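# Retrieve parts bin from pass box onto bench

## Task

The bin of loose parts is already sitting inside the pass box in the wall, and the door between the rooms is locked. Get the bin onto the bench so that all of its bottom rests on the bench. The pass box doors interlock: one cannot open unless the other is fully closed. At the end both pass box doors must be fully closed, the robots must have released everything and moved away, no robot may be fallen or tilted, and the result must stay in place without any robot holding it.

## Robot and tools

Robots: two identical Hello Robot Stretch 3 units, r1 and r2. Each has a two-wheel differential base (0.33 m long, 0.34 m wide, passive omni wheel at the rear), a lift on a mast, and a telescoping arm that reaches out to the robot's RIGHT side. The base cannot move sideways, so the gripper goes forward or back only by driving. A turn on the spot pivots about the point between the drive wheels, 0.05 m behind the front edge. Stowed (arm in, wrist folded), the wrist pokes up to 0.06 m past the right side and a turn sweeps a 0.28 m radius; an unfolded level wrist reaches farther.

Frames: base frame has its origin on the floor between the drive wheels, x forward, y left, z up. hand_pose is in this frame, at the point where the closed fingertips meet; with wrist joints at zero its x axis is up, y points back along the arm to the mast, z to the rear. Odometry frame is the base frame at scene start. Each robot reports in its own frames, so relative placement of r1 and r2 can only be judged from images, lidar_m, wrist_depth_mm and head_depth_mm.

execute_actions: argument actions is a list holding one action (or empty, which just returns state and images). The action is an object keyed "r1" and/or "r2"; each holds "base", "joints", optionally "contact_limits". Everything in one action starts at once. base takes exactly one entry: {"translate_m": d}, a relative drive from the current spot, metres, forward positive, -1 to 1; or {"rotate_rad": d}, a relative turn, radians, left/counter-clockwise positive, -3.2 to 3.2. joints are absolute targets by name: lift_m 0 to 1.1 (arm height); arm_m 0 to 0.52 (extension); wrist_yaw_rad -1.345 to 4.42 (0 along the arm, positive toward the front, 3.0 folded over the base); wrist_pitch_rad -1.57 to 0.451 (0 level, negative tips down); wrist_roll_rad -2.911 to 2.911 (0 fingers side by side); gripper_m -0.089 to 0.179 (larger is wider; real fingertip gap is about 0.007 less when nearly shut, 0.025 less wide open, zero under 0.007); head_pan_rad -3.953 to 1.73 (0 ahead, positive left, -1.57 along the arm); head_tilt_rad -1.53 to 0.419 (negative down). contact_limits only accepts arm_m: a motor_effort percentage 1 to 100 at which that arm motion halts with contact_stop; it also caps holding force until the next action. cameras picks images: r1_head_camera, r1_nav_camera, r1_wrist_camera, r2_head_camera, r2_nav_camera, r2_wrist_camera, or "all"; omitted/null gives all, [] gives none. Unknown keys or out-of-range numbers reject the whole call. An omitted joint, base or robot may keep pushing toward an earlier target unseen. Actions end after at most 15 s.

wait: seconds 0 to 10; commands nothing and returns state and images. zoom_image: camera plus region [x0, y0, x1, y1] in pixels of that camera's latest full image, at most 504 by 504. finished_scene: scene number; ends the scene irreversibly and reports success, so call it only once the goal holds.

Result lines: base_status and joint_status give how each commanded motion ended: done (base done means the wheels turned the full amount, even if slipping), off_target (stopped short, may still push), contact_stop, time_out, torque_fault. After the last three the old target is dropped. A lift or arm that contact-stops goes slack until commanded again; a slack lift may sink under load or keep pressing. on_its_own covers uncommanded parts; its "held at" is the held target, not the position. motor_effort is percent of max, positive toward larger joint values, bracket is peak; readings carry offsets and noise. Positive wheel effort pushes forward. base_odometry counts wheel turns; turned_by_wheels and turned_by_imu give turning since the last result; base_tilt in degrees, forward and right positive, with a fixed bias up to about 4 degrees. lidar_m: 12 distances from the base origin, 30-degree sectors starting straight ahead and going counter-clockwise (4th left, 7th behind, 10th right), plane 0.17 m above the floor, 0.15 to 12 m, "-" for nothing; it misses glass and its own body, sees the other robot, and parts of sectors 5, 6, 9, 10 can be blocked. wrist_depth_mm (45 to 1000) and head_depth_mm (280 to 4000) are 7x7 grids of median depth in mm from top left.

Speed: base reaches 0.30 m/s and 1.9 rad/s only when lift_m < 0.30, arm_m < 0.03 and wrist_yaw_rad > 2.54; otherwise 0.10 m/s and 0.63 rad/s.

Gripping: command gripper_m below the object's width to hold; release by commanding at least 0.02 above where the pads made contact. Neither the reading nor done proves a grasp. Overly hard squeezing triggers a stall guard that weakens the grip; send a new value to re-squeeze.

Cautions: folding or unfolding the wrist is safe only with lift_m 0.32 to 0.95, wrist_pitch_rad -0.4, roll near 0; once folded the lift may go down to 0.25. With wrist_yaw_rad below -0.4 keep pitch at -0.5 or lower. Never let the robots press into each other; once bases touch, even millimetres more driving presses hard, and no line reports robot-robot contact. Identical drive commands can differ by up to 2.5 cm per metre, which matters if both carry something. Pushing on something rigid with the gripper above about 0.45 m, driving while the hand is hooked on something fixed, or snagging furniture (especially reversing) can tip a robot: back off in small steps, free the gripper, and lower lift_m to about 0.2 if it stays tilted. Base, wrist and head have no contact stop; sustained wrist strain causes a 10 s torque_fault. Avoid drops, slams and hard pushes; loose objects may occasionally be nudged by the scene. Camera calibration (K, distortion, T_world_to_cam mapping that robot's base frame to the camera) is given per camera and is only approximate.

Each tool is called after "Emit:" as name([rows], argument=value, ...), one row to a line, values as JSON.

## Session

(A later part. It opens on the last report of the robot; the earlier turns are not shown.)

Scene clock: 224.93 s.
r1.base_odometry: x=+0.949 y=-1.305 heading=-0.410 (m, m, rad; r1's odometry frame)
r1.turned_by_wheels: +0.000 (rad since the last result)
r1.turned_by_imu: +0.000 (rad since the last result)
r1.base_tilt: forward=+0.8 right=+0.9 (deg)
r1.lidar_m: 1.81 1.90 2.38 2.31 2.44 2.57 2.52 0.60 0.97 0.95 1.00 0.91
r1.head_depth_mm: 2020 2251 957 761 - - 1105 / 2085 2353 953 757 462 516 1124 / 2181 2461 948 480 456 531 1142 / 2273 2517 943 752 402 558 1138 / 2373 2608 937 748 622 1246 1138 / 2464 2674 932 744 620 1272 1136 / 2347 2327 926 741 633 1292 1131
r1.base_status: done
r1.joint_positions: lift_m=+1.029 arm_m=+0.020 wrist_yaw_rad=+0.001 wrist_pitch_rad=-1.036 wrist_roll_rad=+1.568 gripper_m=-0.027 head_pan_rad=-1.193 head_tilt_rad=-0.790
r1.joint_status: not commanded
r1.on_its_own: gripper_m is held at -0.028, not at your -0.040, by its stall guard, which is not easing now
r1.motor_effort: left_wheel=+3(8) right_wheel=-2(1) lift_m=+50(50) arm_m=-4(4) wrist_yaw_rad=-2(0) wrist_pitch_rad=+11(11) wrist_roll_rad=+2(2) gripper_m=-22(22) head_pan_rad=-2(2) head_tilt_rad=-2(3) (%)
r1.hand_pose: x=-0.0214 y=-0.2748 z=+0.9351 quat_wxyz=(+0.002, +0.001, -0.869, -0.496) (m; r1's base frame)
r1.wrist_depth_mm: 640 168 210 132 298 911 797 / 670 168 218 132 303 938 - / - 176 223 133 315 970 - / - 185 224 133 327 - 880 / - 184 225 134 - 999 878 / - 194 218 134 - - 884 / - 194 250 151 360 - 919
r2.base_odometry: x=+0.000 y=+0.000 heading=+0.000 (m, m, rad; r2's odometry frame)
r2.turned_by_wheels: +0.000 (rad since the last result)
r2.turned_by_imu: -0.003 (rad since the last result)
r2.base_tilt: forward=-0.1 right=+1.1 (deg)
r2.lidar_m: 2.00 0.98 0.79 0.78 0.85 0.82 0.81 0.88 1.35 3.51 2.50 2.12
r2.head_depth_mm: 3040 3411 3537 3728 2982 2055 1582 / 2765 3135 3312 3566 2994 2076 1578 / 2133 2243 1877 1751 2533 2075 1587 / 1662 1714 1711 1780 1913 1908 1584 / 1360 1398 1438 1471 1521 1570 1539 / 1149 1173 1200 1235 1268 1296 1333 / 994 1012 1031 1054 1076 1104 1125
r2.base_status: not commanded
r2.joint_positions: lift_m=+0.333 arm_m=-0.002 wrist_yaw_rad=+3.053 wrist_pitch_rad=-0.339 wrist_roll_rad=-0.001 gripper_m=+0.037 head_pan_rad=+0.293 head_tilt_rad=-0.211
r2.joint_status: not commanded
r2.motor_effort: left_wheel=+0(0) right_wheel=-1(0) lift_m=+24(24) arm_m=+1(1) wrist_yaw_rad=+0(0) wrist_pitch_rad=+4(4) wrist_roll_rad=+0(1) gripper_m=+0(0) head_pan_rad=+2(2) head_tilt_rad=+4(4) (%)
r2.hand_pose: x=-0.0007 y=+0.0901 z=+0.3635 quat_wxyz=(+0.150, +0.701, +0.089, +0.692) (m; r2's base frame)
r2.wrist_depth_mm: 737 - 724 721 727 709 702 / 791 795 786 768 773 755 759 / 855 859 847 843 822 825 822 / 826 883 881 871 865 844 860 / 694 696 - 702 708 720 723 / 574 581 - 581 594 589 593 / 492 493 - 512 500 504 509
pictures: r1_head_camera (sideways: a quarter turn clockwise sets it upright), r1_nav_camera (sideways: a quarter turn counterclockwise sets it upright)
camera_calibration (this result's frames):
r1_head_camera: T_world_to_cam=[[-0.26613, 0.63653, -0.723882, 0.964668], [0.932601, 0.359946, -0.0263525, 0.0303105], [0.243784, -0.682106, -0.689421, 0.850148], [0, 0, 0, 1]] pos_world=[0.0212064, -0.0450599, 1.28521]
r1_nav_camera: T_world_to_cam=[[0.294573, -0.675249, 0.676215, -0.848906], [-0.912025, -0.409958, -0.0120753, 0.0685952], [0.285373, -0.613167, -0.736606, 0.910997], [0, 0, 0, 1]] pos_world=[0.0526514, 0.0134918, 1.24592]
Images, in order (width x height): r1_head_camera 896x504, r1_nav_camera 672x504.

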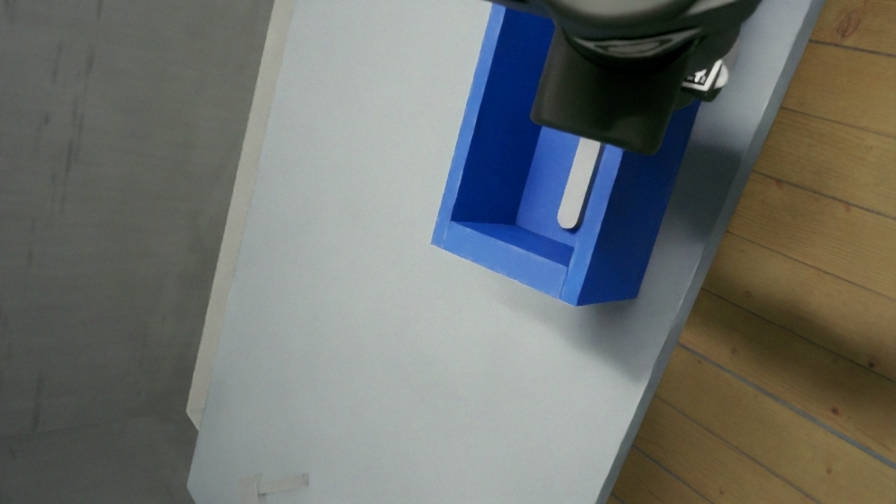

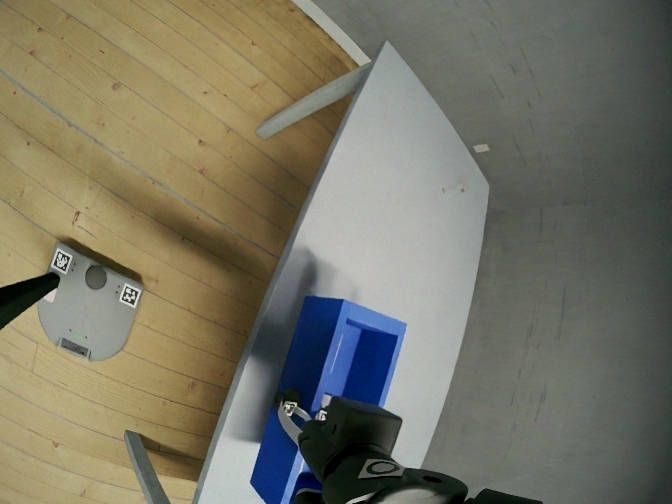

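Emit:
execute_actions([
  {"r1":{"joints":{"arm_m":0.2}}},
], cameras=[])

Emit:
execute_actions([
  {"r1":{"joints":{"lift_m":0.92}}},
], cameras=["r1_head_camera","r1_nav_camera"])

Scene clock: 231.60 s.
r1.base_odometry: x=+0.949 y=-1.305 heading=-0.410 (m, m, rad; r1's odometry frame)
r1.turned_by_wheels: +0.000 (rad since the last result)
r1.turned_by_imu: +0.000 (rad since the last result)
r1.base_tilt: forward=+0.9 right=+0.9 (deg)
r1.lidar_m: 1.81 1.90 2.38 2.32 2.43 2.58 2.51 0.60 0.97 0.95 1.00 0.92
r1.head_depth_mm: 2021 2264 2394 517 630 540 1104 / 2098 2337 603 529 628 537 1127 / 2179 2462 914 542 626 547 1143 / 2267 2530 941 751 625 570 1138 / 2373 2588 936 750 622 1249 1137 / 2467 2687 931 746 619 1269 1135 / 2330 1236 929 743 634 1296 1128
r1.base_status: not commanded
r1.joint_positions: lift_m=+1.029 arm_m=+0.200 wrist_yaw_rad=+0.000 wrist_pitch_rad=-1.037 wrist_roll_rad=+1.568 gripper_m=-0.027 head_pan_rad=-1.193 head_tilt_rad=-0.790
r1.joint_status: all done
r1.on_its_own: gripper_m is held at -0.028, not at your -0.040, by its stall guard, which is not easing now
r1.motor_effort: left_wheel=+3(3) right_wheel=-2(2) lift_m=+50(50) arm_m=+3(3) wrist_yaw_rad=-1(1) wrist_pitch_rad=+11(11) wrist_roll_rad=+2(1) gripper_m=-23(22) head_pan_rad=-2(3) head_tilt_rad=-4(3) (%)
r1.hand_pose: x=-0.0215 y=-0.4542 z=+0.9351 quat_wxyz=(+0.002, +0.001, -0.868, -0.496) (m; r1's base frame)
r1.wrist_depth_mm: - 168 210 132 286 253 226 / - 168 216 133 290 259 231 / - 176 221 133 297 266 235 / - 183 222 133 305 272 241 / - 185 224 134 313 279 247 / - 194 218 134 313 285 252 / - 193 250 151 336 291 258
r2.base_odometry: x=+0.000 y=+0.000 heading=+0.000 (m, m, rad; r2's odometry frame)
r2.turned_by_wheels: +0.000 (rad since the last result)
r2.turned_by_imu: -0.002 (rad since the last result)
r2.base_tilt: forward=-0.2 right=+1.0 (deg)
r2.lidar_m: 2.01 0.98 0.78 0.78 0.84 0.82 0.81 0.88 1.35 3.49 2.49 2.12
r2.head_depth_mm: 3005 3452 3582 3729 2976 2056 1577 / 2793 3170 3318 3542 3052 2064 1578 / 2156 2234 1879 1751 2532 2078 1589 / 1660 1721 1721 1770 1929 1904 1584 / 1355 1401 1432 1487 1526 1566 1532 / 1149 1178 1201 1231 1268 1292 1328 / 990 1013 1034 1053 1083 1112 1133
r2.base_status: not commanded
r2.joint_positions: lift_m=+0.333 arm_m=-0.002 wrist_yaw_rad=+3.053 wrist_pitch_rad=-0.339 wrist_roll_rad=-0.001 gripper_m=+0.037 head_pan_rad=+0.293 head_tilt_rad=-0.211
r2.joint_status: not commanded
r2.motor_effort: left_wheel=+0(0) right_wheel=-1(1) lift_m=+24(24) arm_m=+0(0) wrist_yaw_rad=+0(0) wrist_pitch_rad=+5(4) wrist_roll_rad=+1(1) gripper_m=+0(0) head_pan_rad=+2(2) head_tilt_rad=+4(4) (%)
r2.hand_pose: x=-0.0007 y=+0.0901 z=+0.3635 quat_wxyz=(+0.150, +0.701, +0.089, +0.692) (m; r2's base frame)
r2.wrist_depth_mm: 740 - 728 717 712 710 702 / 805 786 792 778 775 764 763 / 836 856 847 836 842 833 829 / 836 881 887 874 867 870 866 / 695 694 - 717 717 724 718 / 574 578 - 585 589 593 595 / 489 493 - 510 502 505 506
pictures: none
No camera images: the call's "cameras" was empty. Leave "cameras" out to get every camera's image.

Scene clock: 233.43 s.
r1.base_odometry: x=+0.949 y=-1.305 heading=-0.410 (m, m, rad; r1's odometry frame)
r1.turned_by_wheels: +0.000 (rad since the last result)
r1.turned_by_imu: +0.000 (rad since the last result)
r1.base_tilt: forward=+0.8 right=+0.9 (deg)
r1.lidar_m: 1.81 1.91 2.37 2.32 2.44 2.58 2.51 0.60 0.98 0.95 1.01 0.92
r1.head_depth_mm: 2019 2259 957 - 588 540 1106 / 2093 2362 954 674 597 538 1126 / 2178 2464 946 651 611 547 1143 / 2265 2523 942 752 624 570 1140 / 2370 2611 936 749 623 1243 1135 / 2490 2681 931 744 621 1273 1130 / 2347 1234 927 743 634 1292 1128
r1.base_status: not commanded
r1.joint_positions: lift_m=+0.920 arm_m=+0.200 wrist_yaw_rad=+0.000 wrist_pitch_rad=-1.037 wrist_roll_rad=+1.568 gripper_m=-0.027 head_pan_rad=-1.193 head_tilt_rad=-0.790
r1.joint_status: all done
r1.on_its_own: gripper_m is held at -0.028, not at your -0.040, by its stall guard, which is not easing now
r1.motor_effort: left_wheel=+3(3) right_wheel=-2(1) lift_m=+25(44) arm_m=+3(3) wrist_yaw_rad=+0(0) wrist_pitch_rad=+11(11) wrist_roll_rad=+1(1) gripper_m=-22(22) head_pan_rad=-2(2) head_tilt_rad=-3(3) (%)
r1.hand_pose: x=-0.0215 y=-0.4542 z=+0.8261 quat_wxyz=(+0.002, +0.001, -0.868, -0.496) (m; r1's base frame)
r1.wrist_depth_mm: 391 168 211 132 183 162 146 / 415 169 217 133 188 166 148 / 444 176 223 133 193 170 151 / 474 184 224 134 195 174 155 / 516 185 226 133 201 178 158 / 549 193 218 134 200 184 160 / - 193 250 151 215 184 165
r2.base_odometry: x=+0.000 y=+0.000 heading=+0.000 (m, m, rad; r2's odometry frame)
r2.turned_by_wheels: +0.000 (rad since the last result)
r2.turned_by_imu: +0.000 (rad since the last result)
r2.base_tilt: forward=-0.1 right=+1.1 (deg)
r2.lidar_m: 2.01 0.98 0.78 0.78 0.85 0.82 0.81 0.88 1.35 3.50 2.50 2.13
r2.head_depth_mm: 3066 3433 3562 3690 2982 2052 1575 / 2793 3140 3349 3589 3029 2079 1579 / 2166 2251 1870 1759 2535 2072 1589 / 1666 1724 1708 1774 1912 1927 1585 / 1355 1400 1434 1482 1518 1575 1535 / 1148 1172 1197 1233 1261 1293 1338 / 994 1010 1035 1051 1084 1102 1132
r2.base_status: not commanded
r2.joint_positions: lift_m=+0.333 arm_m=-0.002 wrist_yaw_rad=+3.053 wrist_pitch_rad=-0.339 wrist_roll_rad=-0.001 gripper_m=+0.037 head_pan_rad=+0.293 head_tilt_rad=-0.211
r2.joint_status: not commanded
r2.motor_effort: left_wheel=+0(0) right_wheel=-2(2) lift_m=+24(24) arm_m=+0(1) wrist_yaw_rad=+0(0) wrist_pitch_rad=+4(5) wrist_roll_rad=+1(1) gripper_m=-1(1) head_pan_rad=+2(2) head_tilt_rad=+5(4) (%)
r2.hand_pose: x=-0.0007 y=+0.0901 z=+0.3635 quat_wxyz=(+0.150, +0.701, +0.089, +0.692) (m; r2's base frame)
r2.wrist_depth_mm: 738 - 727 723 710 721 700 / 794 809 786 781 767 746 757 / 822 853 847 838 841 822 798 / 831 877 890 872 880 853 871 / 697 689 - 717 710 715 717 / 573 578 - 586 593 591 598 / 491 491 - 511 502 505 507
pictures: r1_head_camera (sideways: a quarter turn clockwise sets it upright), r1_nav_camera (sideways: a quarter turn counterclockwise sets it upright)
camera_calibration (this result's frames):
r1_head_camera: T_world_to_cam=[[-0.266127, 0.636688, -0.723744, 0.964488], [0.93263, 0.359869, -0.0263544, 0.0303128], [0.243674, -0.681999, -0.689566, 0.850337], [0, 0, 0, 1]] pos_world=[0.0212013, -0.0450581, 1.2852]
r1_nav_camera: T_world_to_cam=[[0.294564, -0.6754, 0.676067, -0.848714], [-0.912061, -0.409876, -0.0120842, 0.068607], [0.285265, -0.613055, -0.736741, 0.911173], [0, 0, 0, 1]] pos_world=[0.0526484, 0.0134982, 1.24592]
Images, in order (width x height): r1_head_camera 896x504, r1_nav_camera 672x504.

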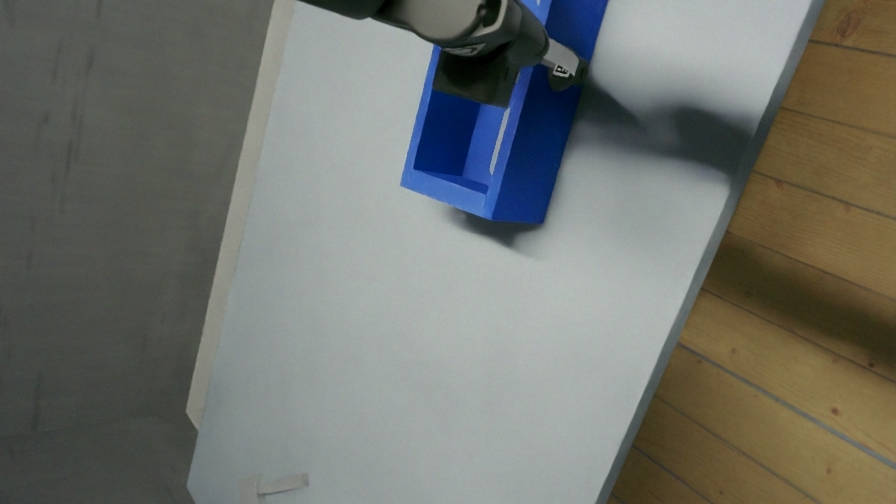

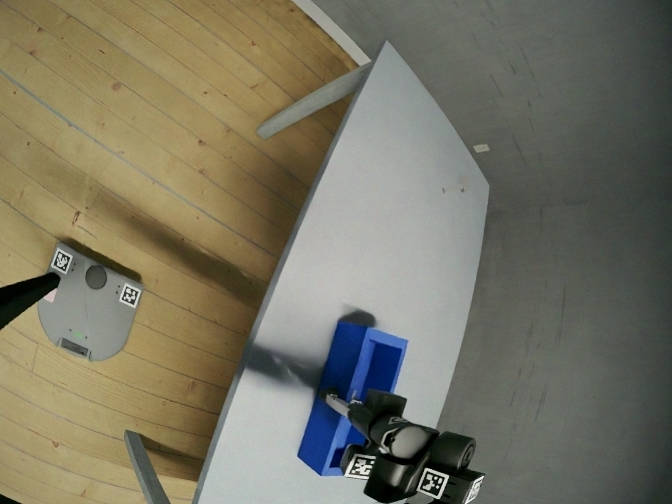

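Still slightly above; lower until load drops.

Emit:
execute_actions([
  {"r1":{"joints":{"lift_m":0.895}}},
], cameras=["r1_head_camera"])

Scene clock: 237.33 s.
r1.base_odometry: x=+0.949 y=-1.305 heading=-0.410 (m, m, rad; r1's odometry frame)
r1.turned_by_wheels: +0.000 (rad since the last result)
r1.turned_by_imu: +0.000 (rad since the last result)
r1.base_tilt: forward=+0.8 right=+0.9 (deg)
r1.lidar_m: 1.81 1.90 2.37 2.31 2.43 2.59 2.52 0.60 0.98 0.95 1.00 0.92
r1.head_depth_mm: 2018 2249 973 808 593 539 1106 / 2097 2349 952 682 600 537 1123 / 2183 2458 948 659 612 549 1141 / 2267 2501 943 752 625 570 1142 / 2378 2616 936 747 623 1247 1137 / 2472 2666 932 744 620 1276 1131 / 2337 1240 925 741 632 1297 1131
r1.base_status: not commanded
r1.joint_positions: lift_m=+0.910 arm_m=+0.200 wrist_yaw_rad=-0.001 wrist_pitch_rad=-1.018 wrist_roll_rad=+1.568 gripper_m=-0.027 head_pan_rad=-1.193 head_tilt_rad=-0.791
r1.joint_status: lift_m contact_stop (moved -0.010 of -0.025)
r1.on_its_own: gripper_m is held at -0.028, not at your -0.040, by its stall guard, which is not easing now; lift_m is slack since a contact_stop, until your next command for it (your +0.895 is given up)
r1.motor_effort: left_wheel=+2(5) right_wheel=+0(2) lift_m=+33(32) arm_m=+3(4) wrist_yaw_rad=+0(1) wrist_pitch_rad=+5(11) wrist_roll_rad=+1(1) gripper_m=-21(22) head_pan_rad=-3(2) head_tilt_rad=-2(3) (%)
r1.hand_pose: x=-0.0216 y=-0.4584 z=+0.8182 quat_wxyz=(+0.001, +0.000, -0.873, -0.488) (m; r1's base frame)
r1.wrist_depth_mm: 398 168 202 121 177 156 139 / 428 169 214 134 182 158 141 / 456 169 220 136 187 163 144 / 489 177 215 137 192 167 147 / 528 186 209 127 194 171 150 / - 187 215 138 193 175 153 / - 196 248 179 209 179 158
r2.base_odometry: x=+0.000 y=+0.000 heading=+0.000 (m, m, rad; r2's odometry frame)
r2.turned_by_wheels: +0.000 (rad since the last result)
r2.turned_by_imu: -0.001 (rad since the last result)
r2.base_tilt: forward=-0.1 right=+1.1 (deg)
r2.lidar_m: 2.01 0.98 0.78 0.78 0.85 0.82 0.81 0.88 1.35 3.50 2.49 2.12
r2.head_depth_mm: 3017 3396 3550 3695 2965 2053 1576 / 2795 3145 3320 3594 3011 2061 1578 / 2148 2253 1866 1747 2533 2072 1573 / 1658 1717 1719 1759 1906 1907 1592 / 1359 1400 1439 1471 1531 1577 1538 / 1150 1179 1204 1230 1256 1293 1334 / 992 1014 1034 1060 1080 1104 1129
r2.base_status: not commanded
r2.joint_positions: lift_m=+0.333 arm_m=-0.002 wrist_yaw_rad=+3.053 wrist_pitch_rad=-0.339 wrist_roll_rad=-0.001 gripper_m=+0.037 head_pan_rad=+0.293 head_tilt_rad=-0.211
r2.joint_status: not commanded
r2.motor_effort: left_wheel=+0(0) right_wheel=-1(1) lift_m=+24(24) arm_m=+1(1) wrist_yaw_rad=+0(0) wrist_pitch_rad=+4(4) wrist_roll_rad=+0(0) gripper_m=-1(0) head_pan_rad=+2(2) head_tilt_rad=+4(4) (%)
r2.hand_pose: x=-0.0007 y=+0.0901 z=+0.3635 quat_wxyz=(+0.150, +0.701, +0.089, +0.692) (m; r2's base frame)
r2.wrist_depth_mm: 742 - 727 725 723 716 701 / 799 806 778 778 781 757 754 / 836 860 853 843 837 828 824 / 823 864 884 866 884 870 867 / 690 707 - 706 713 723 726 / 577 579 - 589 593 589 593 / 492 492 - 516 500 508 509
pictures: r1_head_camera (sideways: a quarter turn clockwise sets it upright)
camera_calibration (this result's frames):
r1_head_camera: T_world_to_cam=[[-0.266327, 0.63728, -0.723149, 0.963714], [0.932639, 0.359846, -0.0263625, 0.0303234], [0.243422, -0.681458, -0.690189, 0.851149], [0, 0, 0, 1]] pos_world=[0.0211938, -0.0450454, 1.28516]
Images, in order (width x height): r1_head_camera 896x504.

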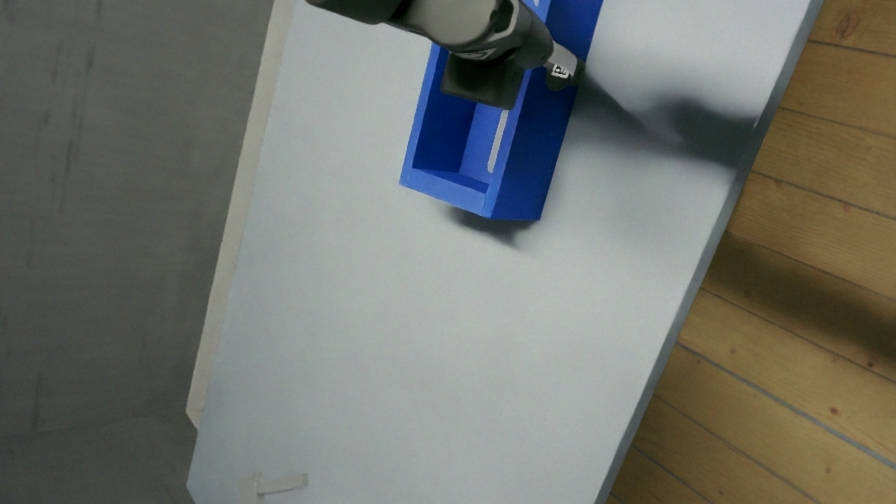

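Emit:
execute_actions([
  {"r1":{"joints":{"gripper_m":0.05,"lift_m":0.91}}},
], cameras=[])

Emit:
execute_actions([
  {"r1":{"joints":{"lift_m":1.03,"head_pan_rad":-1.6}}},
], cameras=[])

Emit:
execute_actions([
  {"r1":{"joints":{"arm_m":0.0}}},
], cameras=["r1_head_camera","r1_wrist_camera"])

Scene clock: 242.80 s.
r1.base_odometry: x=+0.949 y=-1.305 heading=-0.410 (m, m, rad; r1's odometry frame)
r1.turned_by_wheels: +0.000 (rad since the last result)
r1.turned_by_imu: +0.000 (rad since the last result)
r1.base_tilt: forward=+0.8 right=+0.9 (deg)
r1.lidar_m: 1.80 1.90 2.37 2.31 2.44 2.58 2.52 0.60 0.98 0.95 1.00 0.92
r1.head_depth_mm: 2024 2262 974 806 589 539 1105 / 2095 2353 954 693 600 538 1125 / 2187 2474 947 680 614 546 1142 / 2256 2537 940 751 623 569 1142 / 2379 2592 935 748 622 1247 1138 / 2458 2675 929 743 620 1271 1135 / 2344 1231 929 741 633 1291 1131
r1.base_status: not commanded
r1.joint_positions: lift_m=+0.910 arm_m=+0.200 wrist_yaw_rad=+0.000 wrist_pitch_rad=-1.009 wrist_roll_rad=+1.568 gripper_m=+0.050 head_pan_rad=-1.193 head_tilt_rad=-0.791
r1.joint_status: all done
r1.motor_effort: left_wheel=+2(2) right_wheel=-1(1) lift_m=+22(27) arm_m=+2(3) wrist_yaw_rad=+1(2) wrist_pitch_rad=+3(5) wrist_roll_rad=+1(1) gripper_m=+0(76) head_pan_rad=-2(2) head_tilt_rad=-2(4) (%)
r1.hand_pose: x=-0.0215 y=-0.4606 z=+0.8193 quat_wxyz=(+0.002, +0.000, -0.875, -0.484) (m; r1's base frame)
r1.wrist_depth_mm: 409 181 210 133 175 155 138 / 434 188 220 135 180 159 140 / 473 196 232 136 183 163 144 / 499 199 215 138 188 166 146 / 542 375 218 141 190 170 150 / - 396 - 143 - 174 153 / - 443 246 154 206 175 156
r2.base_odometry: x=+0.000 y=+0.000 heading=+0.000 (m, m, rad; r2's odometry frame)
r2.turned_by_wheels: +0.000 (rad since the last result)
r2.turned_by_imu: -0.001 (rad since the last result)
r2.base_tilt: forward=-0.1 right=+1.1 (deg)
r2.lidar_m: 2.01 0.98 0.79 0.78 0.85 0.82 0.81 0.88 1.34 3.51 2.49 2.13
r2.head_depth_mm: 2982 3409 3539 3721 3013 2073 1561 / 2786 3134 3326 3594 3009 2061 1579 / 2158 2237 1860 1762 2528 2077 1585 / 1666 1713 1717 1775 1922 1896 1587 / 1357 1399 1428 1478 1522 1572 1539 / 1148 1169 1203 1236 1257 1295 1328 / 993 1012 1034 1057 1076 1103 1127
r2.base_status: not commanded
r2.joint_positions: lift_m=+0.333 arm_m=-0.002 wrist_yaw_rad=+3.053 wrist_pitch_rad=-0.339 wrist_roll_rad=-0.001 gripper_m=+0.037 head_pan_rad=+0.293 head_tilt_rad=-0.211
r2.joint_status: not commanded
r2.motor_effort: left_wheel=+0(0) right_wheel=-1(0) lift_m=+24(24) arm_m=+1(2) wrist_yaw_rad=+0(0) wrist_pitch_rad=+4(4) wrist_roll_rad=+1(0) gripper_m=-1(1) head_pan_rad=+2(2) head_tilt_rad=+5(4) (%)
r2.hand_pose: x=-0.0007 y=+0.0901 z=+0.3635 quat_wxyz=(+0.150, +0.701, +0.089, +0.692) (m; r2's base frame)
r2.wrist_depth_mm: 736 - 735 721 721 707 706 / 801 796 784 773 765 754 764 / 838 870 854 852 831 837 813 / 832 871 879 883 858 855 871 / 693 691 - 711 713 703 712 / 578 579 - 584 591 592 596 / 490 495 - 514 503 504 511
pictures: none
No camera images: the call's "cameras" was empty. Leave "cameras" out to get every camera's image.

Scene clock: 244.73 s.
r1.base_odometry: x=+0.949 y=-1.305 heading=-0.410 (m, m, rad; r1's odometry frame)
r1.turned_by_wheels: +0.000 (rad since the last result)
r1.turned_by_imu: +0.000 (rad since the last result)
r1.base_tilt: forward=+0.8 right=+0.9 (deg)
r1.lidar_m: 1.81 1.90 2.38 2.32 2.44 2.58 2.52 0.60 0.98 0.95 1.01 0.91
r1.head_depth_mm: - 2376 953 760 632 563 1145 / - - 872 690 629 561 1144 / - - 880 684 624 559 1141 / - - - 663 617 557 1138 / 2093 2388 903 672 611 556 1139 / 2100 2380 930 666 606 553 1129 / 2107 2386 925 742 618 552 1130
r1.base_status: not commanded
r1.joint_positions: lift_m=+1.030 arm_m=+0.200 wrist_yaw_rad=+0.000 wrist_pitch_rad=-1.008 wrist_roll_rad=+1.568 gripper_m=+0.050 head_pan_rad=-1.593 head_tilt_rad=-0.791
r1.joint_status: all done
r1.motor_effort: left_wheel=+2(2) right_wheel=-1(0) lift_m=+46(45) arm_m=+2(2) wrist_yaw_rad=+0(0) wrist_pitch_rad=+3(3) wrist_roll_rad=+2(1) gripper_m=+0(0) head_pan_rad=-3(22) head_tilt_rad=-3(3) (%)
r1.hand_pose: x=-0.0215 y=-0.4607 z=+0.9384 quat_wxyz=(+0.002, +0.000, -0.875, -0.483) (m; r1's base frame)
r1.wrist_depth_mm: - 515 406 256 257 256 226 / - 545 426 311 269 261 231 / - 555 441 315 275 267 237 / - 593 462 306 284 275 241 / - 630 502 343 304 280 248 / - 668 - 348 - 286 253 / - - 512 306 306 287 256
r2.base_odometry: x=+0.000 y=+0.000 heading=+0.000 (m, m, rad; r2's odometry frame)
r2.turned_by_wheels: +0.000 (rad since the last result)
r2.turned_by_imu: -0.001 (rad since the last result)
r2.base_tilt: forward=+0.0 right=+1.1 (deg)
r2.lidar_m: 2.00 0.98 0.79 0.78 0.85 0.82 0.81 0.88 1.35 3.52 2.49 2.13
r2.head_depth_mm: 3039 3440 3541 3668 3000 2075 1590 / 2821 3106 3347 3587 2977 2061 1583 / 2153 2225 1881 1759 2544 2071 1585 / 1659 1725 1707 1765 1929 1913 1583 / 1356 1399 1432 1476 1505 1568 1540 / 1150 1169 1206 1229 1261 1297 1329 / 995 1012 1034 1056 1075 1102 1128
r2.base_status: not commanded
r2.joint_positions: lift_m=+0.333 arm_m=-0.002 wrist_yaw_rad=+3.053 wrist_pitch_rad=-0.339 wrist_roll_rad=-0.001 gripper_m=+0.037 head_pan_rad=+0.293 head_tilt_rad=-0.211
r2.joint_status: not commanded
r2.motor_effort: left_wheel=+0(0) right_wheel=+0(1) lift_m=+24(24) arm_m=+0(1) wrist_yaw_rad=+0(0) wrist_pitch_rad=+4(5) wrist_roll_rad=+0(0) gripper_m=+0(0) head_pan_rad=+2(2) head_tilt_rad=+4(4) (%)
r2.hand_pose: x=-0.0007 y=+0.0901 z=+0.3635 quat_wxyz=(+0.150, +0.701, +0.089, +0.692) (m; r2's base frame)
r2.wrist_depth_mm: 740 - 724 723 721 720 705 / 803 796 793 786 770 767 754 / 848 855 842 852 830 820 835 / 824 894 870 860 867 867 856 / 691 689 - 708 713 703 723 / 574 575 - 587 590 593 594 / 488 494 - 513 502 506 510
pictures: none
No camera images: the call's "cameras" was empty. Leave "cameras" out to get every camera's image.

Scene clock: 247.43 s.
r1.base_odometry: x=+0.949 y=-1.305 heading=-0.410 (m, m, rad; r1's odometry frame)
r1.turned_by_wheels: +0.000 (rad since the last result)
r1.turned_by_imu: +0.000 (rad since the last result)
r1.base_tilt: forward=+0.8 right=+0.9 (deg)
r1.lidar_m: 1.80 1.90 2.38 2.32 2.44 2.59 2.52 0.60 0.98 0.95 1.00 0.91
r1.head_depth_mm: 2050 - - - - - 1147 / 2080 2289 - - - - 1142 / 2097 2277 - - - - 1138 / 2105 2349 - 672 - 1225 1138 / 2088 2390 934 672 621 878 1140 / 2107 2373 931 667 607 553 1130 / 2096 2374 927 742 618 551 1129
r1.base_status: not commanded
r1.joint_positions: lift_m=+1.030 arm_m=+0.003 wrist_yaw_rad=+0.000 wrist_pitch_rad=-1.008 wrist_roll_rad=+1.568 gripper_m=+0.050 head_pan_rad=-1.593 head_tilt_rad=-0.791
r1.joint_status: all done
joint sent to its limit — the command would take r1.arm_m past its lower limit, so that joint was sent only as far as its limit.
r1.motor_effort: left_wheel=+2(2) right_wheel=-1(0) lift_m=+45(45) arm_m=-4(3) wrist_yaw_rad=+0(1) wrist_pitch_rad=+2(2) wrist_roll_rad=+2(1) gripper_m=+0(1) head_pan_rad=-2(4) head_tilt_rad=-3(3) (%)
r1.hand_pose: x=-0.0215 y=-0.2639 z=+0.9385 quat_wxyz=(+0.002, +0.000, -0.875, -0.483) (m; r1's base frame)
r1.wrist_depth_mm: - 506 389 342 305 927 816 / - 406 365 352 317 944 - / - 559 371 364 333 960 - / - 593 392 372 337 - 872 / - 613 391 383 - 985 881 / - 670 - 394 - - 906 / - 720 514 412 - - 919
r2.base_odometry: x=+0.000 y=+0.000 heading=+0.000 (m, m, rad; r2's odometry frame)
r2.turned_by_wheels: +0.000 (rad since the last result)
r2.turned_by_imu: -0.001 (rad since the last result)
r2.base_tilt: forward=-0.1 right=+1.1 (deg)
r2.lidar_m: 2.01 0.98 0.79 0.78 0.85 0.82 0.81 0.88 1.35 3.50 2.49 2.12
r2.head_depth_mm: 2983 3419 3498 3663 3005 2064 1572 / 2769 3157 3336 3565 2986 2069 1577 / 2152 2262 1876 1755 2533 2083 1589 / 1658 1720 1714 1774 1907 1918 1586 / 1353 1395 1440 1474 1518 1574 1537 / 1149 1175 1199 1228 1262 1295 1328 / 993 1013 1034 1059 1076 1105 1129
r2.base_status: not commanded
r2.joint_positions: lift_m=+0.333 arm_m=-0.002 wrist_yaw_rad=+3.053 wrist_pitch_rad=-0.339 wrist_roll_rad=-0.001 gripper_m=+0.037 head_pan_rad=+0.293 head_tilt_rad=-0.211
r2.joint_status: not commanded
r2.motor_effort: left_wheel=+0(0) right_wheel=-2(1) lift_m=+24(24) arm_m=+1(0) wrist_yaw_rad=+0(0) wrist_pitch_rad=+4(4) wrist_roll_rad=+0(0) gripper_m=+0(0) head_pan_rad=+2(2) head_tilt_rad=+5(4) (%)
r2.hand_pose: x=-0.0007 y=+0.0901 z=+0.3635 quat_wxyz=(+0.150, +0.701, +0.089, +0.692) (m; r2's base frame)
r2.wrist_depth_mm: 740 - 731 734 707 711 699 / 798 802 779 778 774 766 760 / 853 865 850 861 823 835 810 / 819 870 885 888 856 850 857 / 690 694 - 705 715 712 710 / 566 583 - 582 599 588 595 / 489 494 - 515 500 502 506
pictures: r1_head_camera (sideways: a quarter turn clockwise sets it upright), r1_wrist_camera
camera_calibration (this result's frames):
r1_head_camera: T_world_to_cam=[[0.00274014, 0.690687, -0.723149, 0.962073], [0.999154, -0.0315654, -0.0263625, 0.0299176], [-0.0410348, -0.722465, -0.690189, 0.852885], [0, 0, 0, 1]] pos_world=[0.0024694, -0.047368, 1.28516]
r1_wrist_camera: T_world_to_cam=[[0.0230287, 0.843259, -0.537014, 0.728684], [0.983621, 0.0769438, 0.163003, -0.0760589], [0.178774, -0.531972, -0.827675, 0.802333], [0, 0, 0, 1]] pos_world=[-0.0854038, -0.181798, 1.06778]
Images, in order (width x height): r1_head_camera 896x504, r1_wrist_camera 644x364.

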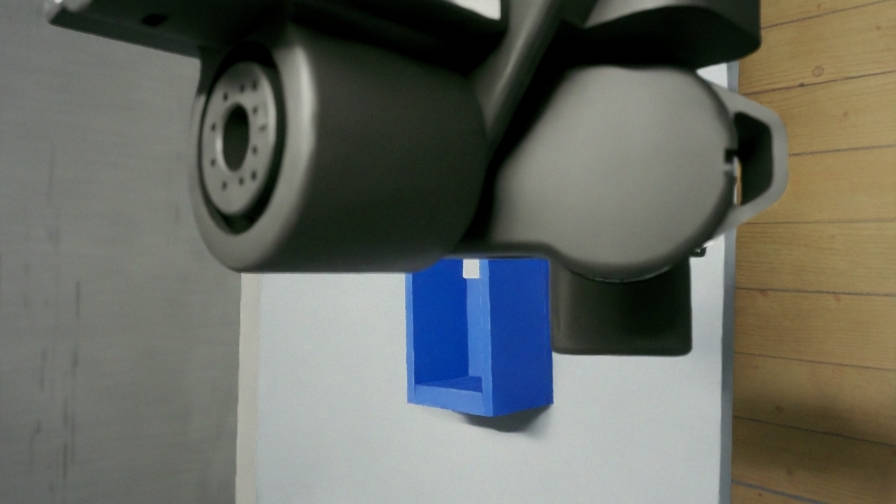

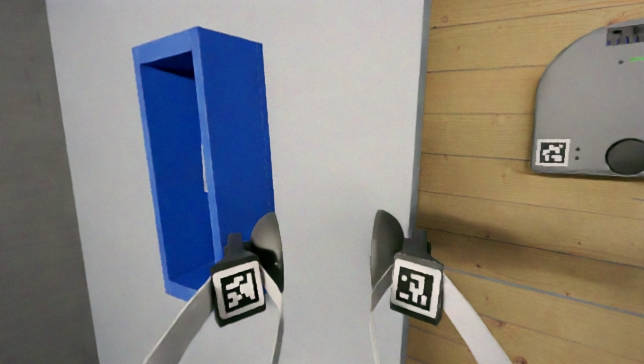

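Emit:
execute_actions([
  {"r1":{"base":{"rotate_rad":-0.232},"joints":{"gripper_m":0.0,"wrist_roll_rad":0,"lift_m":1.05}}},
], cameras=[])

Emit:
execute_actions([
  {"r1":{"base":{"translate_m":-1.0}}},
], cameras=[])

Emit:
execute_actions([
  {"r1":{"base":{"translate_m":-0.87}}},
], cameras=[])

Emit:
execute_actions([
  {"r1":{"base":{"rotate_rad":0.232},"joints":{"head_tilt_rad":-0.5,"head_pan_rad":-1.9}}},
], cameras=["r1_head_camera","r1_nav_camera"])

Scene clock: 265.27 s.
r1.base_odometry: x=+0.949 y=-1.305 heading=-0.642 (m, m, rad; r1's odometry frame)
r1.turned_by_wheels: -0.232 (rad since the last result)
r1.turned_by_imu: -0.235 (rad since the last result)
r1.base_tilt: forward=+0.8 right=+0.9 (deg)
r1.lidar_m: 0.92 1.82 2.20 2.32 2.33 2.80 2.52 0.60 1.06 0.95 0.96 1.16
r1.head_depth_mm: 2212 - - - - 1265 1128 / 2184 - - - - - 1143 / 2132 - - - - - 1143 / 2117 - - - - 899 1139 / 2102 2381 937 670 619 554 1138 / 2061 2334 931 676 605 542 1132 / 2020 2262 926 668 589 530 1129
r1.base_status: done
r1.joint_positions: lift_m=+1.050 arm_m=+0.003 wrist_yaw_rad=+0.000 wrist_pitch_rad=-1.008 wrist_roll_rad=+0.006 gripper_m=+0.000 head_pan_rad=-1.593 head_tilt_rad=-0.791
r1.joint_status: all done
r1.motor_effort: left_wheel=+4(8) right_wheel=-2(3) lift_m=+45(48) arm_m=-3(4) wrist_yaw_rad=-1(0) wrist_pitch_rad=+2(2) wrist_roll_rad=-3(2) gripper_m=-3(81) head_pan_rad=-3(3) head_tilt_rad=-3(3) (%)
r1.hand_pose: x=-0.0216 y=-0.2641 z=+0.9586 quat_wxyz=(+0.617, +0.341, -0.621, -0.343) (m; r1's base frame)
r1.wrist_depth_mm: 495 388 397 405 467 464 460 / 459 404 368 365 445 431 437 / 426 353 402 414 411 408 404 / 401 397 392 392 383 389 384 / 378 375 371 372 373 - - / 358 358 358 - - - - / - - - - - - -
r2.base_odometry: x=+0.000 y=+0.000 heading=+0.000 (m, m, rad; r2's odometry frame)
r2.turned_by_wheels: +0.000 (rad since the last result)
r2.turned_by_imu: -0.005 (rad since the last result)
r2.base_tilt: forward=-0.1 right=+1.1 (deg)
r2.lidar_m: 2.01 0.98 0.78 0.78 0.85 0.82 0.81 0.88 1.35 3.49 2.50 2.12
r2.head_depth_mm: 3014 3437 3533 3700 2998 2062 1572 / 2768 3158 3321 3595 3024 2076 1575 / 2140 2239 1866 1759 2562 2084 1583 / 1661 1727 1713 1780 1919 1918 1593 / 1352 1394 1438 1482 1526 1575 1541 / 1150 1172 1203 1228 1269 1294 1332 / 990 1009 1035 1055 1082 1099 1133
r2.base_status: not commanded
r2.joint_positions: lift_m=+0.333 arm_m=-0.002 wrist_yaw_rad=+3.053 wrist_pitch_rad=-0.339 wrist_roll_rad=-0.001 gripper_m=+0.037 head_pan_rad=+0.293 head_tilt_rad=-0.211
r2.joint_status: not commanded
r2.motor_effort: left_wheel=+0(0) right_wheel=-1(1) lift_m=+24(24) arm_m=+0(1) wrist_yaw_rad=+0(0) wrist_pitch_rad=+4(4) wrist_roll_rad=+1(0) gripper_m=-1(0) head_pan_rad=+2(2) head_tilt_rad=+4(4) (%)
r2.hand_pose: x=-0.0007 y=+0.0901 z=+0.3635 quat_wxyz=(+0.150, +0.701, +0.089, +0.692) (m; r2's base frame)
r2.wrist_depth_mm: 736 - 733 718 720 705 695 / 799 800 774 782 771 778 758 / 845 858 855 846 820 835 819 / 832 888 860 878 870 849 879 / 689 693 - 693 714 705 725 / 570 575 - 579 590 588 591 / 491 488 - 515 500 507 508
pictures: none
No camera images: the call's "cameras" was empty. Leave "cameras" out to get every camera's image.

Scene clock: 276.23 s.
r1.base_odometry: x=+0.148 y=-0.707 heading=-0.641 (m, m, rad; r1's odometry frame)
r1.turned_by_wheels: +0.000 (rad since the last result)
r1.turned_by_imu: -0.002 (rad since the last result)
r1.base_tilt: forward=+0.8 right=+0.9 (deg)
r1.lidar_m: 1.91 2.80 2.37 2.14 2.15 1.71 1.53 1.54 1.86 2.64 1.20 0.64
r1.head_depth_mm: 2384 - - - - 1288 1146 / 2358 - - - - - 1142 / 2300 - - - - - 1142 / 2264 - - - - 1265 1142 / 2263 2564 2279 1807 1515 1298 1134 / 2215 2501 2261 1804 1511 1289 1132 / 2167 2444 2243 1806 1500 1292 1130
r1.base_status: done
r1.joint_positions: lift_m=+1.050 arm_m=+0.003 wrist_yaw_rad=+0.000 wrist_pitch_rad=-1.008 wrist_roll_rad=+0.006 gripper_m=+0.000 head_pan_rad=-1.593 head_tilt_rad=-0.791
r1.joint_status: not commanded
r1.motor_effort: left_wheel=+4(5) right_wheel=-1(5) lift_m=+45(45) arm_m=-3(4) wrist_yaw_rad=+0(0) wrist_pitch_rad=+2(3) wrist_roll_rad=-3(3) gripper_m=-2(3) head_pan_rad=-2(3) head_tilt_rad=-3(2) (%)
r1.hand_pose: x=-0.0216 y=-0.2641 z=+0.9586 quat_wxyz=(+0.618, +0.341, -0.621, -0.343) (m; r1's base frame)
r1.wrist_depth_mm: - - - - - - - / - - - - - - - / - - - - - - - / - - - - - - - / - - - - - - - / - - - - - - - / - - - - - - -
r2.base_odometry: x=+0.000 y=+0.000 heading=+0.000 (m, m, rad; r2's odometry frame)
r2.turned_by_wheels: +0.000 (rad since the last result)
r2.turned_by_imu: -0.003 (rad since the last result)
r2.base_tilt: forward=-0.1 right=+1.1 (deg)
r2.lidar_m: 2.01 0.98 0.79 0.78 0.85 0.82 0.81 0.88 1.34 3.50 2.49 2.12
r2.head_depth_mm: 3029 3408 3535 3698 3004 2068 1573 / 2813 3142 3301 3543 2996 2060 1578 / 2137 2239 1868 1750 2508 2085 1576 / 1660 1723 1724 1757 1938 1911 1586 / 1357 1392 1434 1475 1528 1577 1530 / 1151 1170 1199 1228 1273 1296 1338 / 992 1017 1036 1053 1083 1100 1127
r2.base_status: not commanded
r2.joint_positions: lift_m=+0.333 arm_m=-0.002 wrist_yaw_rad=+3.053 wrist_pitch_rad=-0.339 wrist_roll_rad=-0.001 gripper_m=+0.037 head_pan_rad=+0.293 head_tilt_rad=-0.211
r2.joint_status: not commanded
r2.motor_effort: left_wheel=+0(0) right_wheel=-1(1) lift_m=+24(24) arm_m=+2(1) wrist_yaw_rad=+0(0) wrist_pitch_rad=+4(4) wrist_roll_rad=+1(1) gripper_m=+0(0) head_pan_rad=+2(2) head_tilt_rad=+4(4) (%)
r2.hand_pose: x=-0.0007 y=+0.0901 z=+0.3635 quat_wxyz=(+0.150, +0.701, +0.089, +0.692) (m; r2's base frame)
r2.wrist_depth_mm: 733 - 736 717 718 699 705 / 792 798 772 784 773 762 759 / 853 857 853 832 835 835 808 / 843 892 872 872 869 851 857 / 702 695 - 700 719 719 714 / 577 581 - 579 590 593 596 / 488 491 - 514 500 501 507
pictures: none
No camera images: the call's "cameras" was empty. Leave "cameras" out to get every camera's image.

Scene clock: 285.90 s.
r1.base_odometry: x=-0.549 y=-0.186 heading=-0.641 (m, m, rad; r1's odometry frame)
r1.turned_by_wheels: +0.000 (rad since the last result)
r1.turned_by_imu: -0.002 (rad since the last result)
r1.base_tilt: forward=+0.8 right=+0.9 (deg)
r1.lidar_m: 2.78 3.54 2.20 1.98 1.21 0.76 0.68 0.68 0.83 1.59 2.81 1.43
r1.head_depth_mm: 347 - - - - 1287 1147 / 333 - - - - - 1147 / 316 - - - - - 1143 / 305 - - - - 1266 1139 / 296 2664 2283 1817 575 1274 1136 / 290 327 372 427 512 1241 1136 / - 304 344 379 463 1215 1129
r1.base_status: done
r1.joint_positions: lift_m=+1.050 arm_m=+0.003 wrist_yaw_rad=+0.000 wrist_pitch_rad=-1.008 wrist_roll_rad=+0.006 gripper_m=+0.000 head_pan_rad=-1.593 head_tilt_rad=-0.791
r1.joint_status: not commanded
r1.motor_effort: left_wheel=+3(4) right_wheel=-1(4) lift_m=+45(45) arm_m=-3(4) wrist_yaw_rad=+0(0) wrist_pitch_rad=+3(2) wrist_roll_rad=-3(3) gripper_m=-3(3) head_pan_rad=-1(3) head_tilt_rad=-3(4) (%)
r1.hand_pose: x=-0.0216 y=-0.2641 z=+0.9586 quat_wxyz=(+0.618, +0.341, -0.620, -0.343) (m; r1's base frame)
r1.wrist_depth_mm: 145 161 - - - 374 446 / 167 185 - - 363 435 662 / 194 221 306 347 454 983 694 / 164 251 350 - - - 724 / - - - - - - 744 / - - - - - - 772 / - - - - - - 812
r2.base_odometry: x=+0.000 y=+0.000 heading=+0.000 (m, m, rad; r2's odometry frame)
r2.turned_by_wheels: +0.000 (rad since the last result)
r2.turned_by_imu: -0.003 (rad since the last result)
r2.base_tilt: forward=-0.2 right=+1.0 (deg)
r2.lidar_m: 2.01 0.98 0.78 0.78 0.85 0.82 0.81 0.88 1.35 3.52 2.49 2.13
r2.head_depth_mm: 3030 3435 3607 3710 2970 2068 1586 / 2812 3161 3295 3590 2997 2069 1573 / 2144 2250 1884 1748 2516 2073 1577 / 1666 1723 1720 1780 1934 1906 1588 / 1359 1388 1433 1473 1533 1569 1534 / 1150 1175 1204 1234 1261 1295 1333 / 992 1011 1037 1057 1080 1103 1127
r2.base_status: not commanded
r2.joint_positions: lift_m=+0.333 arm_m=-0.002 wrist_yaw_rad=+3.053 wrist_pitch_rad=-0.339 wrist_roll_rad=-0.001 gripper_m=+0.037 head_pan_rad=+0.293 head_tilt_rad=-0.211
r2.joint_status: not commanded
r2.motor_effort: left_wheel=+0(0) right_wheel=+0(1) lift_m=+24(24) arm_m=+0(1) wrist_yaw_rad=+0(1) wrist_pitch_rad=+5(4) wrist_roll_rad=+0(0) gripper_m=+0(0) head_pan_rad=+2(2) head_tilt_rad=+4(5) (%)
r2.hand_pose: x=-0.0007 y=+0.0901 z=+0.3635 quat_wxyz=(+0.150, +0.701, +0.089, +0.692) (m; r2's base frame)
r2.wrist_depth_mm: 741 - 714 723 716 712 702 / 806 802 793 753 766 753 762 / 848 847 853 860 837 826 818 / 832 864 866 876 859 857 861 / 694 691 - 711 714 722 724 / 571 576 - 585 590 585 599 / 493 496 - 512 501 501 508
pictures: none
No camera images: the call's "cameras" was empty. Leave "cameras" out to get every camera's image.

Scene clock: 287.17 s.
r1.base_odometry: x=-0.549 y=-0.186 heading=-0.409 (m, m, rad; r1's odometry frame)
r1.turned_by_wheels: +0.232 (rad since the last result)
r1.turned_by_imu: +0.234 (rad since the last result)
r1.base_tilt: forward=+0.8 right=+0.9 (deg)
r1.lidar_m: 3.65 2.68 2.02 1.97 0.92 0.70 0.68 0.72 1.02 2.80 1.81 1.43
r1.head_depth_mm: 987 417 - - - - - / 1148 388 - - - - - / 1391 359 - - - - - / 1749 337 - - - - - / 2295 319 342 - - - - / 2251 305 327 - - - - / 2211 289 310 - - - -
r1.base_status: done
r1.joint_positions: lift_m=+1.050 arm_m=+0.003 wrist_yaw_rad=+0.000 wrist_pitch_rad=-1.008 wrist_roll_rad=+0.005 gripper_m=+0.000 head_pan_rad=-1.893 head_tilt_rad=-0.507
r1.joint_status: all done
r1.motor_effort: left_wheel=-2(6) right_wheel=+3(5) lift_m=+45(45) arm_m=-4(4) wrist_yaw_rad=-1(0) wrist_pitch_rad=+2(2) wrist_roll_rad=-3(3) gripper_m=-3(2) head_pan_rad=-1(16) head_tilt_rad=+3(20) (%)
r1.hand_pose: x=-0.0216 y=-0.2641 z=+0.9586 quat_wxyz=(+0.618, +0.341, -0.620, -0.343) (m; r1's base frame)
r1.wrist_depth_mm: 146 93 159 181 - - 857 / - 110 192 226 - - 347 / - 238 226 299 337 356 428 / - - 319 387 - - 827 / - - - - - - 837 / - - - - - - 858 / - - - - - - 856
r2.base_odometry: x=+0.000 y=+0.000 heading=+0.000 (m, m, rad; r2's odometry frame)
r2.turned_by_wheels: +0.000 (rad since the last result)
r2.turned_by_imu: +0.000 (rad since the last result)
r2.base_tilt: forward=-0.2 right=+1.1 (deg)
r2.lidar_m: 2.01 0.98 0.79 0.78 0.85 0.82 0.81 0.88 1.35 3.51 2.49 2.12
r2.head_depth_mm: 3026 3406 3567 3646 3007 2054 1565 / 2779 3166 3331 3519 3012 2069 1585 / 2166 2244 1885 1764 2529 2075 1582 / 1661 1731 1719 1759 1926 1904 1590 / 1364 1390 1438 1479 1520 1570 1532 / 1146 1172 1196 1232 1263 1289 1335 / 989 1013 1037 1059 1080 1100 1129
r2.base_status: not commanded
r2.joint_positions: lift_m=+0.333 arm_m=-0.002 wrist_yaw_rad=+3.053 wrist_pitch_rad=-0.339 wrist_roll_rad=-0.001 gripper_m=+0.037 head_pan_rad=+0.293 head_tilt_rad=-0.211
r2.joint_status: not commanded
r2.motor_effort: left_wheel=+0(0) right_wheel=+0(0) lift_m=+24(24) arm_m=+1(1) wrist_yaw_rad=+0(0) wrist_pitch_rad=+4(4) wrist_roll_rad=+0(1) gripper_m=-1(0) head_pan_rad=+2(2) head_tilt_rad=+5(4) (%)
r2.hand_pose: x=-0.0007 y=+0.0901 z=+0.3635 quat_wxyz=(+0.150, +0.701, +0.089, +0.692) (m; r2's base frame)
r2.wrist_depth_mm: 733 - 728 717 714 700 699 / 796 808 786 781 769 762 752 / 849 855 843 841 834 824 817 / 832 877 893 869 859 861 869 / 690 698 - 705 711 720 728 / 583 582 - 583 595 592 592 / 485 500 - 516 501 506 506
pictures: r1_head_camera (sideways: a quarter turn clockwise sets it upright), r1_nav_camera (sideways: a quarter turn counterclockwise sets it upright)
camera_calibration (this result's frames):
r1_head_camera: T_world_to_cam=[[0.133905, 0.440928, -0.887498, 1.17554], [0.943011, -0.331989, -0.0226581, 0.0254465], [-0.30463, -0.833886, -0.460255, 0.555357], [0, 0, 0, 1]] pos_world=[-0.0122283, -0.0467741, 1.29947]
r1_nav_camera: T_world_to_cam=[[-0.14071, -0.499724, 0.854679, -1.07888], [-0.962198, 0.272351, 0.000830123, 0.052102], [-0.233188, -0.822254, -0.519156, 0.631296], [0, 0, 0, 1]] pos_world=[0.0455343, -0.0342443, 1.24979]
Images, in order (width x height): r1_head_camera 896x504, r1_nav_camera 672x504.

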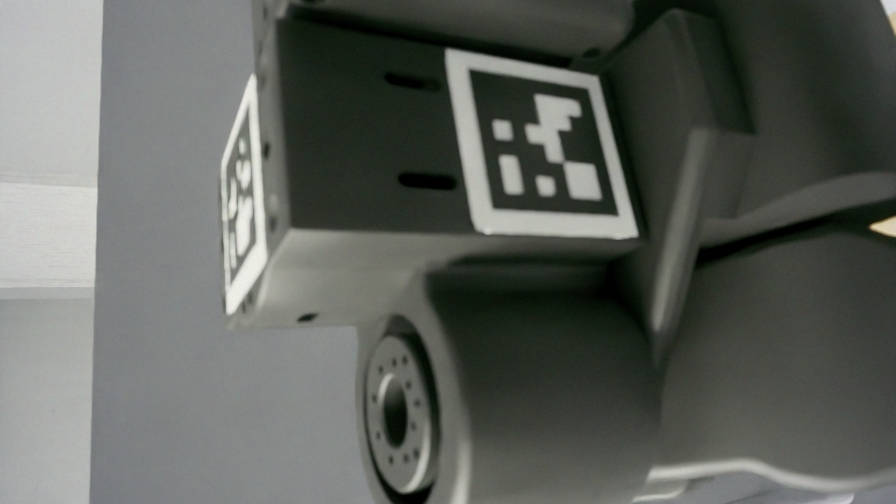

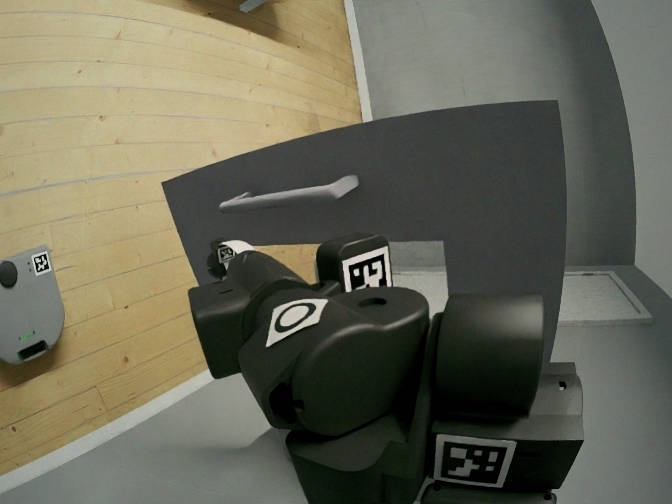

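Emit:
execute_actions([
  {"r1":{"joints":{"lift_m":0.96}}},
], cameras=[])

Emit:
execute_actions([
  {"r1":{"joints":{"arm_m":0.3,"head_pan_rad":-1.57}}},
], cameras=["r1_head_camera","r1_nav_camera"])

Scene clock: 294.37 s.
r1.base_odometry: x=-0.549 y=-0.186 heading=-0.409 (m, m, rad; r1's odometry frame)
r1.turned_by_wheels: +0.000 (rad since the last result)
r1.turned_by_imu: +0.000 (rad since the last result)
r1.base_tilt: forward=+0.8 right=+0.9 (deg)
r1.lidar_m: 3.64 2.69 2.03 1.98 0.93 0.70 0.68 0.72 1.01 2.80 1.82 1.43
r1.head_depth_mm: 989 417 508 572 611 - - / 1147 388 438 1184 1044 - - / 1391 364 401 1243 1842 - - / 1743 342 374 2357 2149 - - / 2299 322 351 2733 2074 1673 - / 2248 305 330 2739 1917 1614 - / 2204 289 312 339 372 404 458
r1.base_status: not commanded
r1.joint_positions: lift_m=+0.960 arm_m=+0.003 wrist_yaw_rad=+0.000 wrist_pitch_rad=-1.008 wrist_roll_rad=+0.005 gripper_m=+0.000 head_pan_rad=-1.893 head_tilt_rad=-0.507
r1.joint_status: all done
r1.motor_effort: left_wheel=-2(2) right_wheel=+4(3) lift_m=+20(42) arm_m=-4(4) wrist_yaw_rad=+0(1) wrist_pitch_rad=+3(2) wrist_roll_rad=-3(3) gripper_m=-3(2) head_pan_rad=-3(1) head_tilt_rad=+2(3) (%)
r1.hand_pose: x=-0.0216 y=-0.2641 z=+0.8696 quat_wxyz=(+0.618, +0.341, -0.620, -0.343) (m; r1's base frame)
r1.wrist_depth_mm: 145 94 157 180 - - 255 / - 110 191 224 252 256 291 / - 241 243 273 309 358 761 / - - 338 - - - 854 / - - - - - - 861 / - - - - - - 843 / 987 998 - 988 963 937 823
r2.base_odometry: x=+0.000 y=+0.000 heading=+0.000 (m, m, rad; r2's odometry frame)
r2.turned_by_wheels: +0.000 (rad since the last result)
r2.turned_by_imu: -0.002 (rad since the last result)
r2.base_tilt: forward=-0.1 right=+1.1 (deg)
r2.lidar_m: 2.01 0.98 0.79 0.78 0.85 0.82 0.81 0.88 1.35 3.50 2.49 2.12
r2.head_depth_mm: 3049 3415 3563 3698 3025 2051 1576 / 2790 3198 3324 3520 3031 2063 1574 / 2154 2244 1872 1768 2530 2084 1583 / 1662 1724 1723 1759 1926 1901 1601 / 1355 1396 1438 1473 1520 1565 1533 / 1146 1175 1200 1231 1257 1293 1331 / 991 1013 1032 1056 1080 1103 1130
r2.base_status: not commanded
r2.joint_positions: lift_m=+0.333 arm_m=-0.002 wrist_yaw_rad=+3.053 wrist_pitch_rad=-0.339 wrist_roll_rad=-0.001 gripper_m=+0.037 head_pan_rad=+0.293 head_tilt_rad=-0.211
r2.joint_status: not commanded
r2.motor_effort: left_wheel=+0(0) right_wheel=-1(0) lift_m=+24(24) arm_m=+1(1) wrist_yaw_rad=+0(0) wrist_pitch_rad=+4(4) wrist_roll_rad=+0(0) gripper_m=+0(0) head_pan_rad=+2(2) head_tilt_rad=+4(4) (%)
r2.hand_pose: x=-0.0007 y=+0.0901 z=+0.3635 quat_wxyz=(+0.150, +0.701, +0.089, +0.692) (m; r2's base frame)
r2.wrist_depth_mm: 744 - 727 717 714 712 704 / 787 794 783 779 764 765 770 / 857 856 838 840 832 811 820 / 843 874 878 866 862 863 865 / 693 697 - 699 724 713 720 / 576 580 - 586 586 588 596 / 490 490 - 513 501 500 499
pictures: none
No camera images: the call's "cameras" was empty. Leave "cameras" out to get every camera's image.

Scene clock: 297.77 s.
r1.base_odometry: x=-0.549 y=-0.186 heading=-0.409 (m, m, rad; r1's odometry frame)
r1.turned_by_wheels: +0.000 (rad since the last result)
r1.turned_by_imu: +0.000 (rad since the last result)
r1.base_tilt: forward=+0.8 right=+0.9 (deg)
r1.lidar_m: 3.65 2.68 2.03 1.97 0.93 0.70 0.68 0.72 1.02 2.80 1.81 1.43
r1.head_depth_mm: 2033 469 1794 - 1949 688 1310 / 2284 481 513 2498 2009 708 1309 / 2265 494 523 - 2012 734 1305 / 2273 507 550 - 705 1444 1307 / 2285 521 569 620 703 1486 1294 / 2305 554 2686 2568 1992 1574 1297 / 2340 2537 2742 2703 1984 1572 1296
r1.base_status: not commanded
r1.joint_positions: lift_m=+0.960 arm_m=+0.300 wrist_yaw_rad=+0.000 wrist_pitch_rad=-1.010 wrist_roll_rad=+0.003 gripper_m=+0.000 head_pan_rad=-1.577 head_tilt_rad=-0.507
r1.joint_status: all done
r1.motor_effort: left_wheel=-1(2) right_wheel=+3(3) lift_m=+20(20) arm_m=+3(7) wrist_yaw_rad=-1(2) wrist_pitch_rad=+3(12) wrist_roll_rad=-2(3) gripper_m=-2(3) head_pan_rad=+2(20) head_tilt_rad=+2(3) (%)
r1.hand_pose: x=-0.0216 y=-0.5604 z=+0.8693 quat_wxyz=(+0.618, +0.342, -0.619, -0.343) (m; r1's base frame)
r1.wrist_depth_mm: 103 93 83 81 - - 879 / 158 121 106 101 - - 844 / - 132 144 136 - - 865 / - 127 226 206 217 - 862 / - - - 257 221 204 200 / - - - - - 321 228 / 989 978 987 963 967 963 854
r2.base_odometry: x=+0.000 y=+0.000 heading=+0.000 (m, m, rad; r2's odometry frame)
r2.turned_by_wheels: +0.000 (rad since the last result)
r2.turned_by_imu: -0.001 (rad since the last result)
r2.base_tilt: forward=-0.2 right=+1.0 (deg)
r2.lidar_m: 2.01 0.98 0.78 0.78 0.85 0.81 0.81 0.88 1.35 3.51 2.50 2.12
r2.head_depth_mm: 3049 3428 3546 3665 2984 2073 1569 / 2802 3152 3365 3503 2984 2071 1581 / 2129 2261 1875 1755 2516 2059 1583 / 1665 1726 1707 1781 1917 1902 1585 / 1356 1390 1430 1480 1521 1570 1531 / 1153 1170 1201 1233 1263 1293 1323 / 991 1013 1032 1055 1079 1103 1126
r2.base_status: not commanded
r2.joint_positions: lift_m=+0.333 arm_m=-0.002 wrist_yaw_rad=+3.053 wrist_pitch_rad=-0.339 wrist_roll_rad=-0.001 gripper_m=+0.037 head_pan_rad=+0.293 head_tilt_rad=-0.211
r2.joint_status: not commanded
r2.motor_effort: left_wheel=+0(0) right_wheel=-1(1) lift_m=+24(24) arm_m=+1(0) wrist_yaw_rad=+0(1) wrist_pitch_rad=+4(4) wrist_roll_rad=+1(0) gripper_m=+0(0) head_pan_rad=+2(2) head_tilt_rad=+5(4) (%)
r2.hand_pose: x=-0.0007 y=+0.0901 z=+0.3635 quat_wxyz=(+0.150, +0.701, +0.089, +0.692) (m; r2's base frame)
r2.wrist_depth_mm: 742 - 724 728 704 703 702 / 789 809 789 784 771 778 761 / 847 860 848 852 846 830 830 / 829 893 876 884 851 865 873 / 689 687 - 701 712 718 715 / 571 586 - 581 589 593 598 / 492 497 - 514 499 504 507
pictures: r1_head_camera (sideways: a quarter turn clockwise sets it upright), r1_nav_camera (sideways: a quarter turn counterclockwise sets it upright)
camera_calibration (this result's frames):
r1_head_camera: T_world_to_cam=[[-0.00964519, 0.4602, -0.887763, 1.17676], [0.999485, -0.0227432, -0.0226487, 0.0250897], [-0.0306135, -0.887524, -0.459743, 0.55302], [0, 0, 0, 1]] pos_world=[0.00320318, -0.0501546, 1.2995]
r1_nav_camera: T_world_to_cam=[[0.0214353, -0.518221, 0.854978, -1.08025], [-0.999203, -0.0399168, 0.000856733, 0.052293], [0.033684, -0.854315, -0.518663, 0.629028], [0, 0, 0, 1]] pos_world=[0.0542187, -0.0203353, 1.2498]
Images, in order (width x height): r1_head_camera 896x504, r1_nav_camera 672x504.

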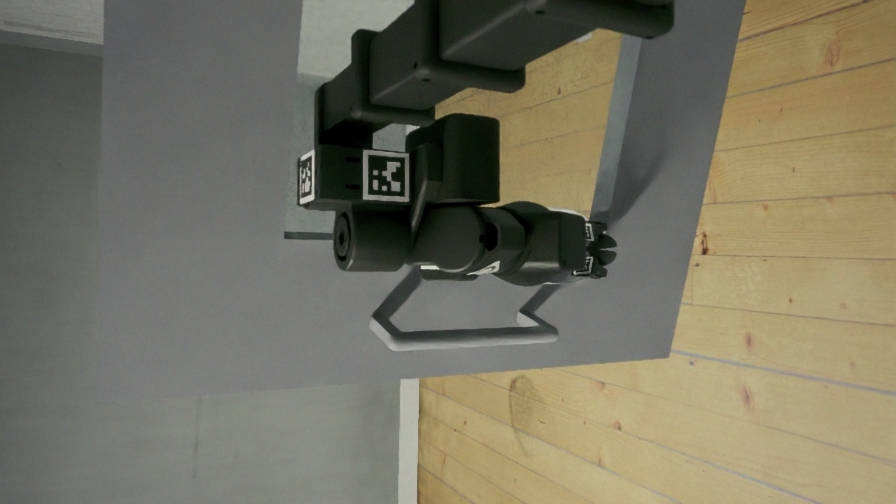

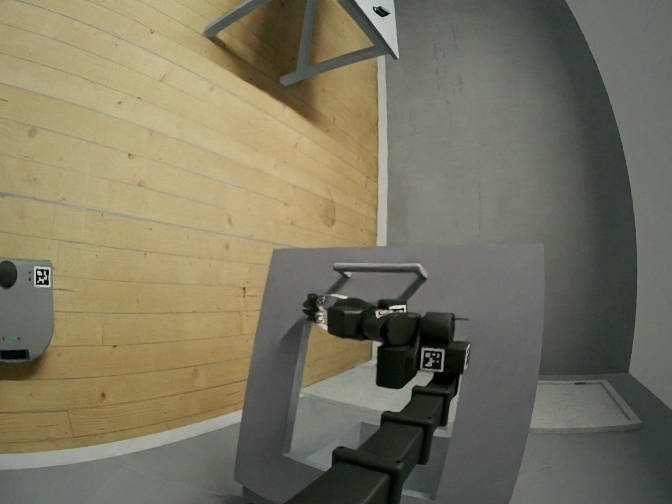

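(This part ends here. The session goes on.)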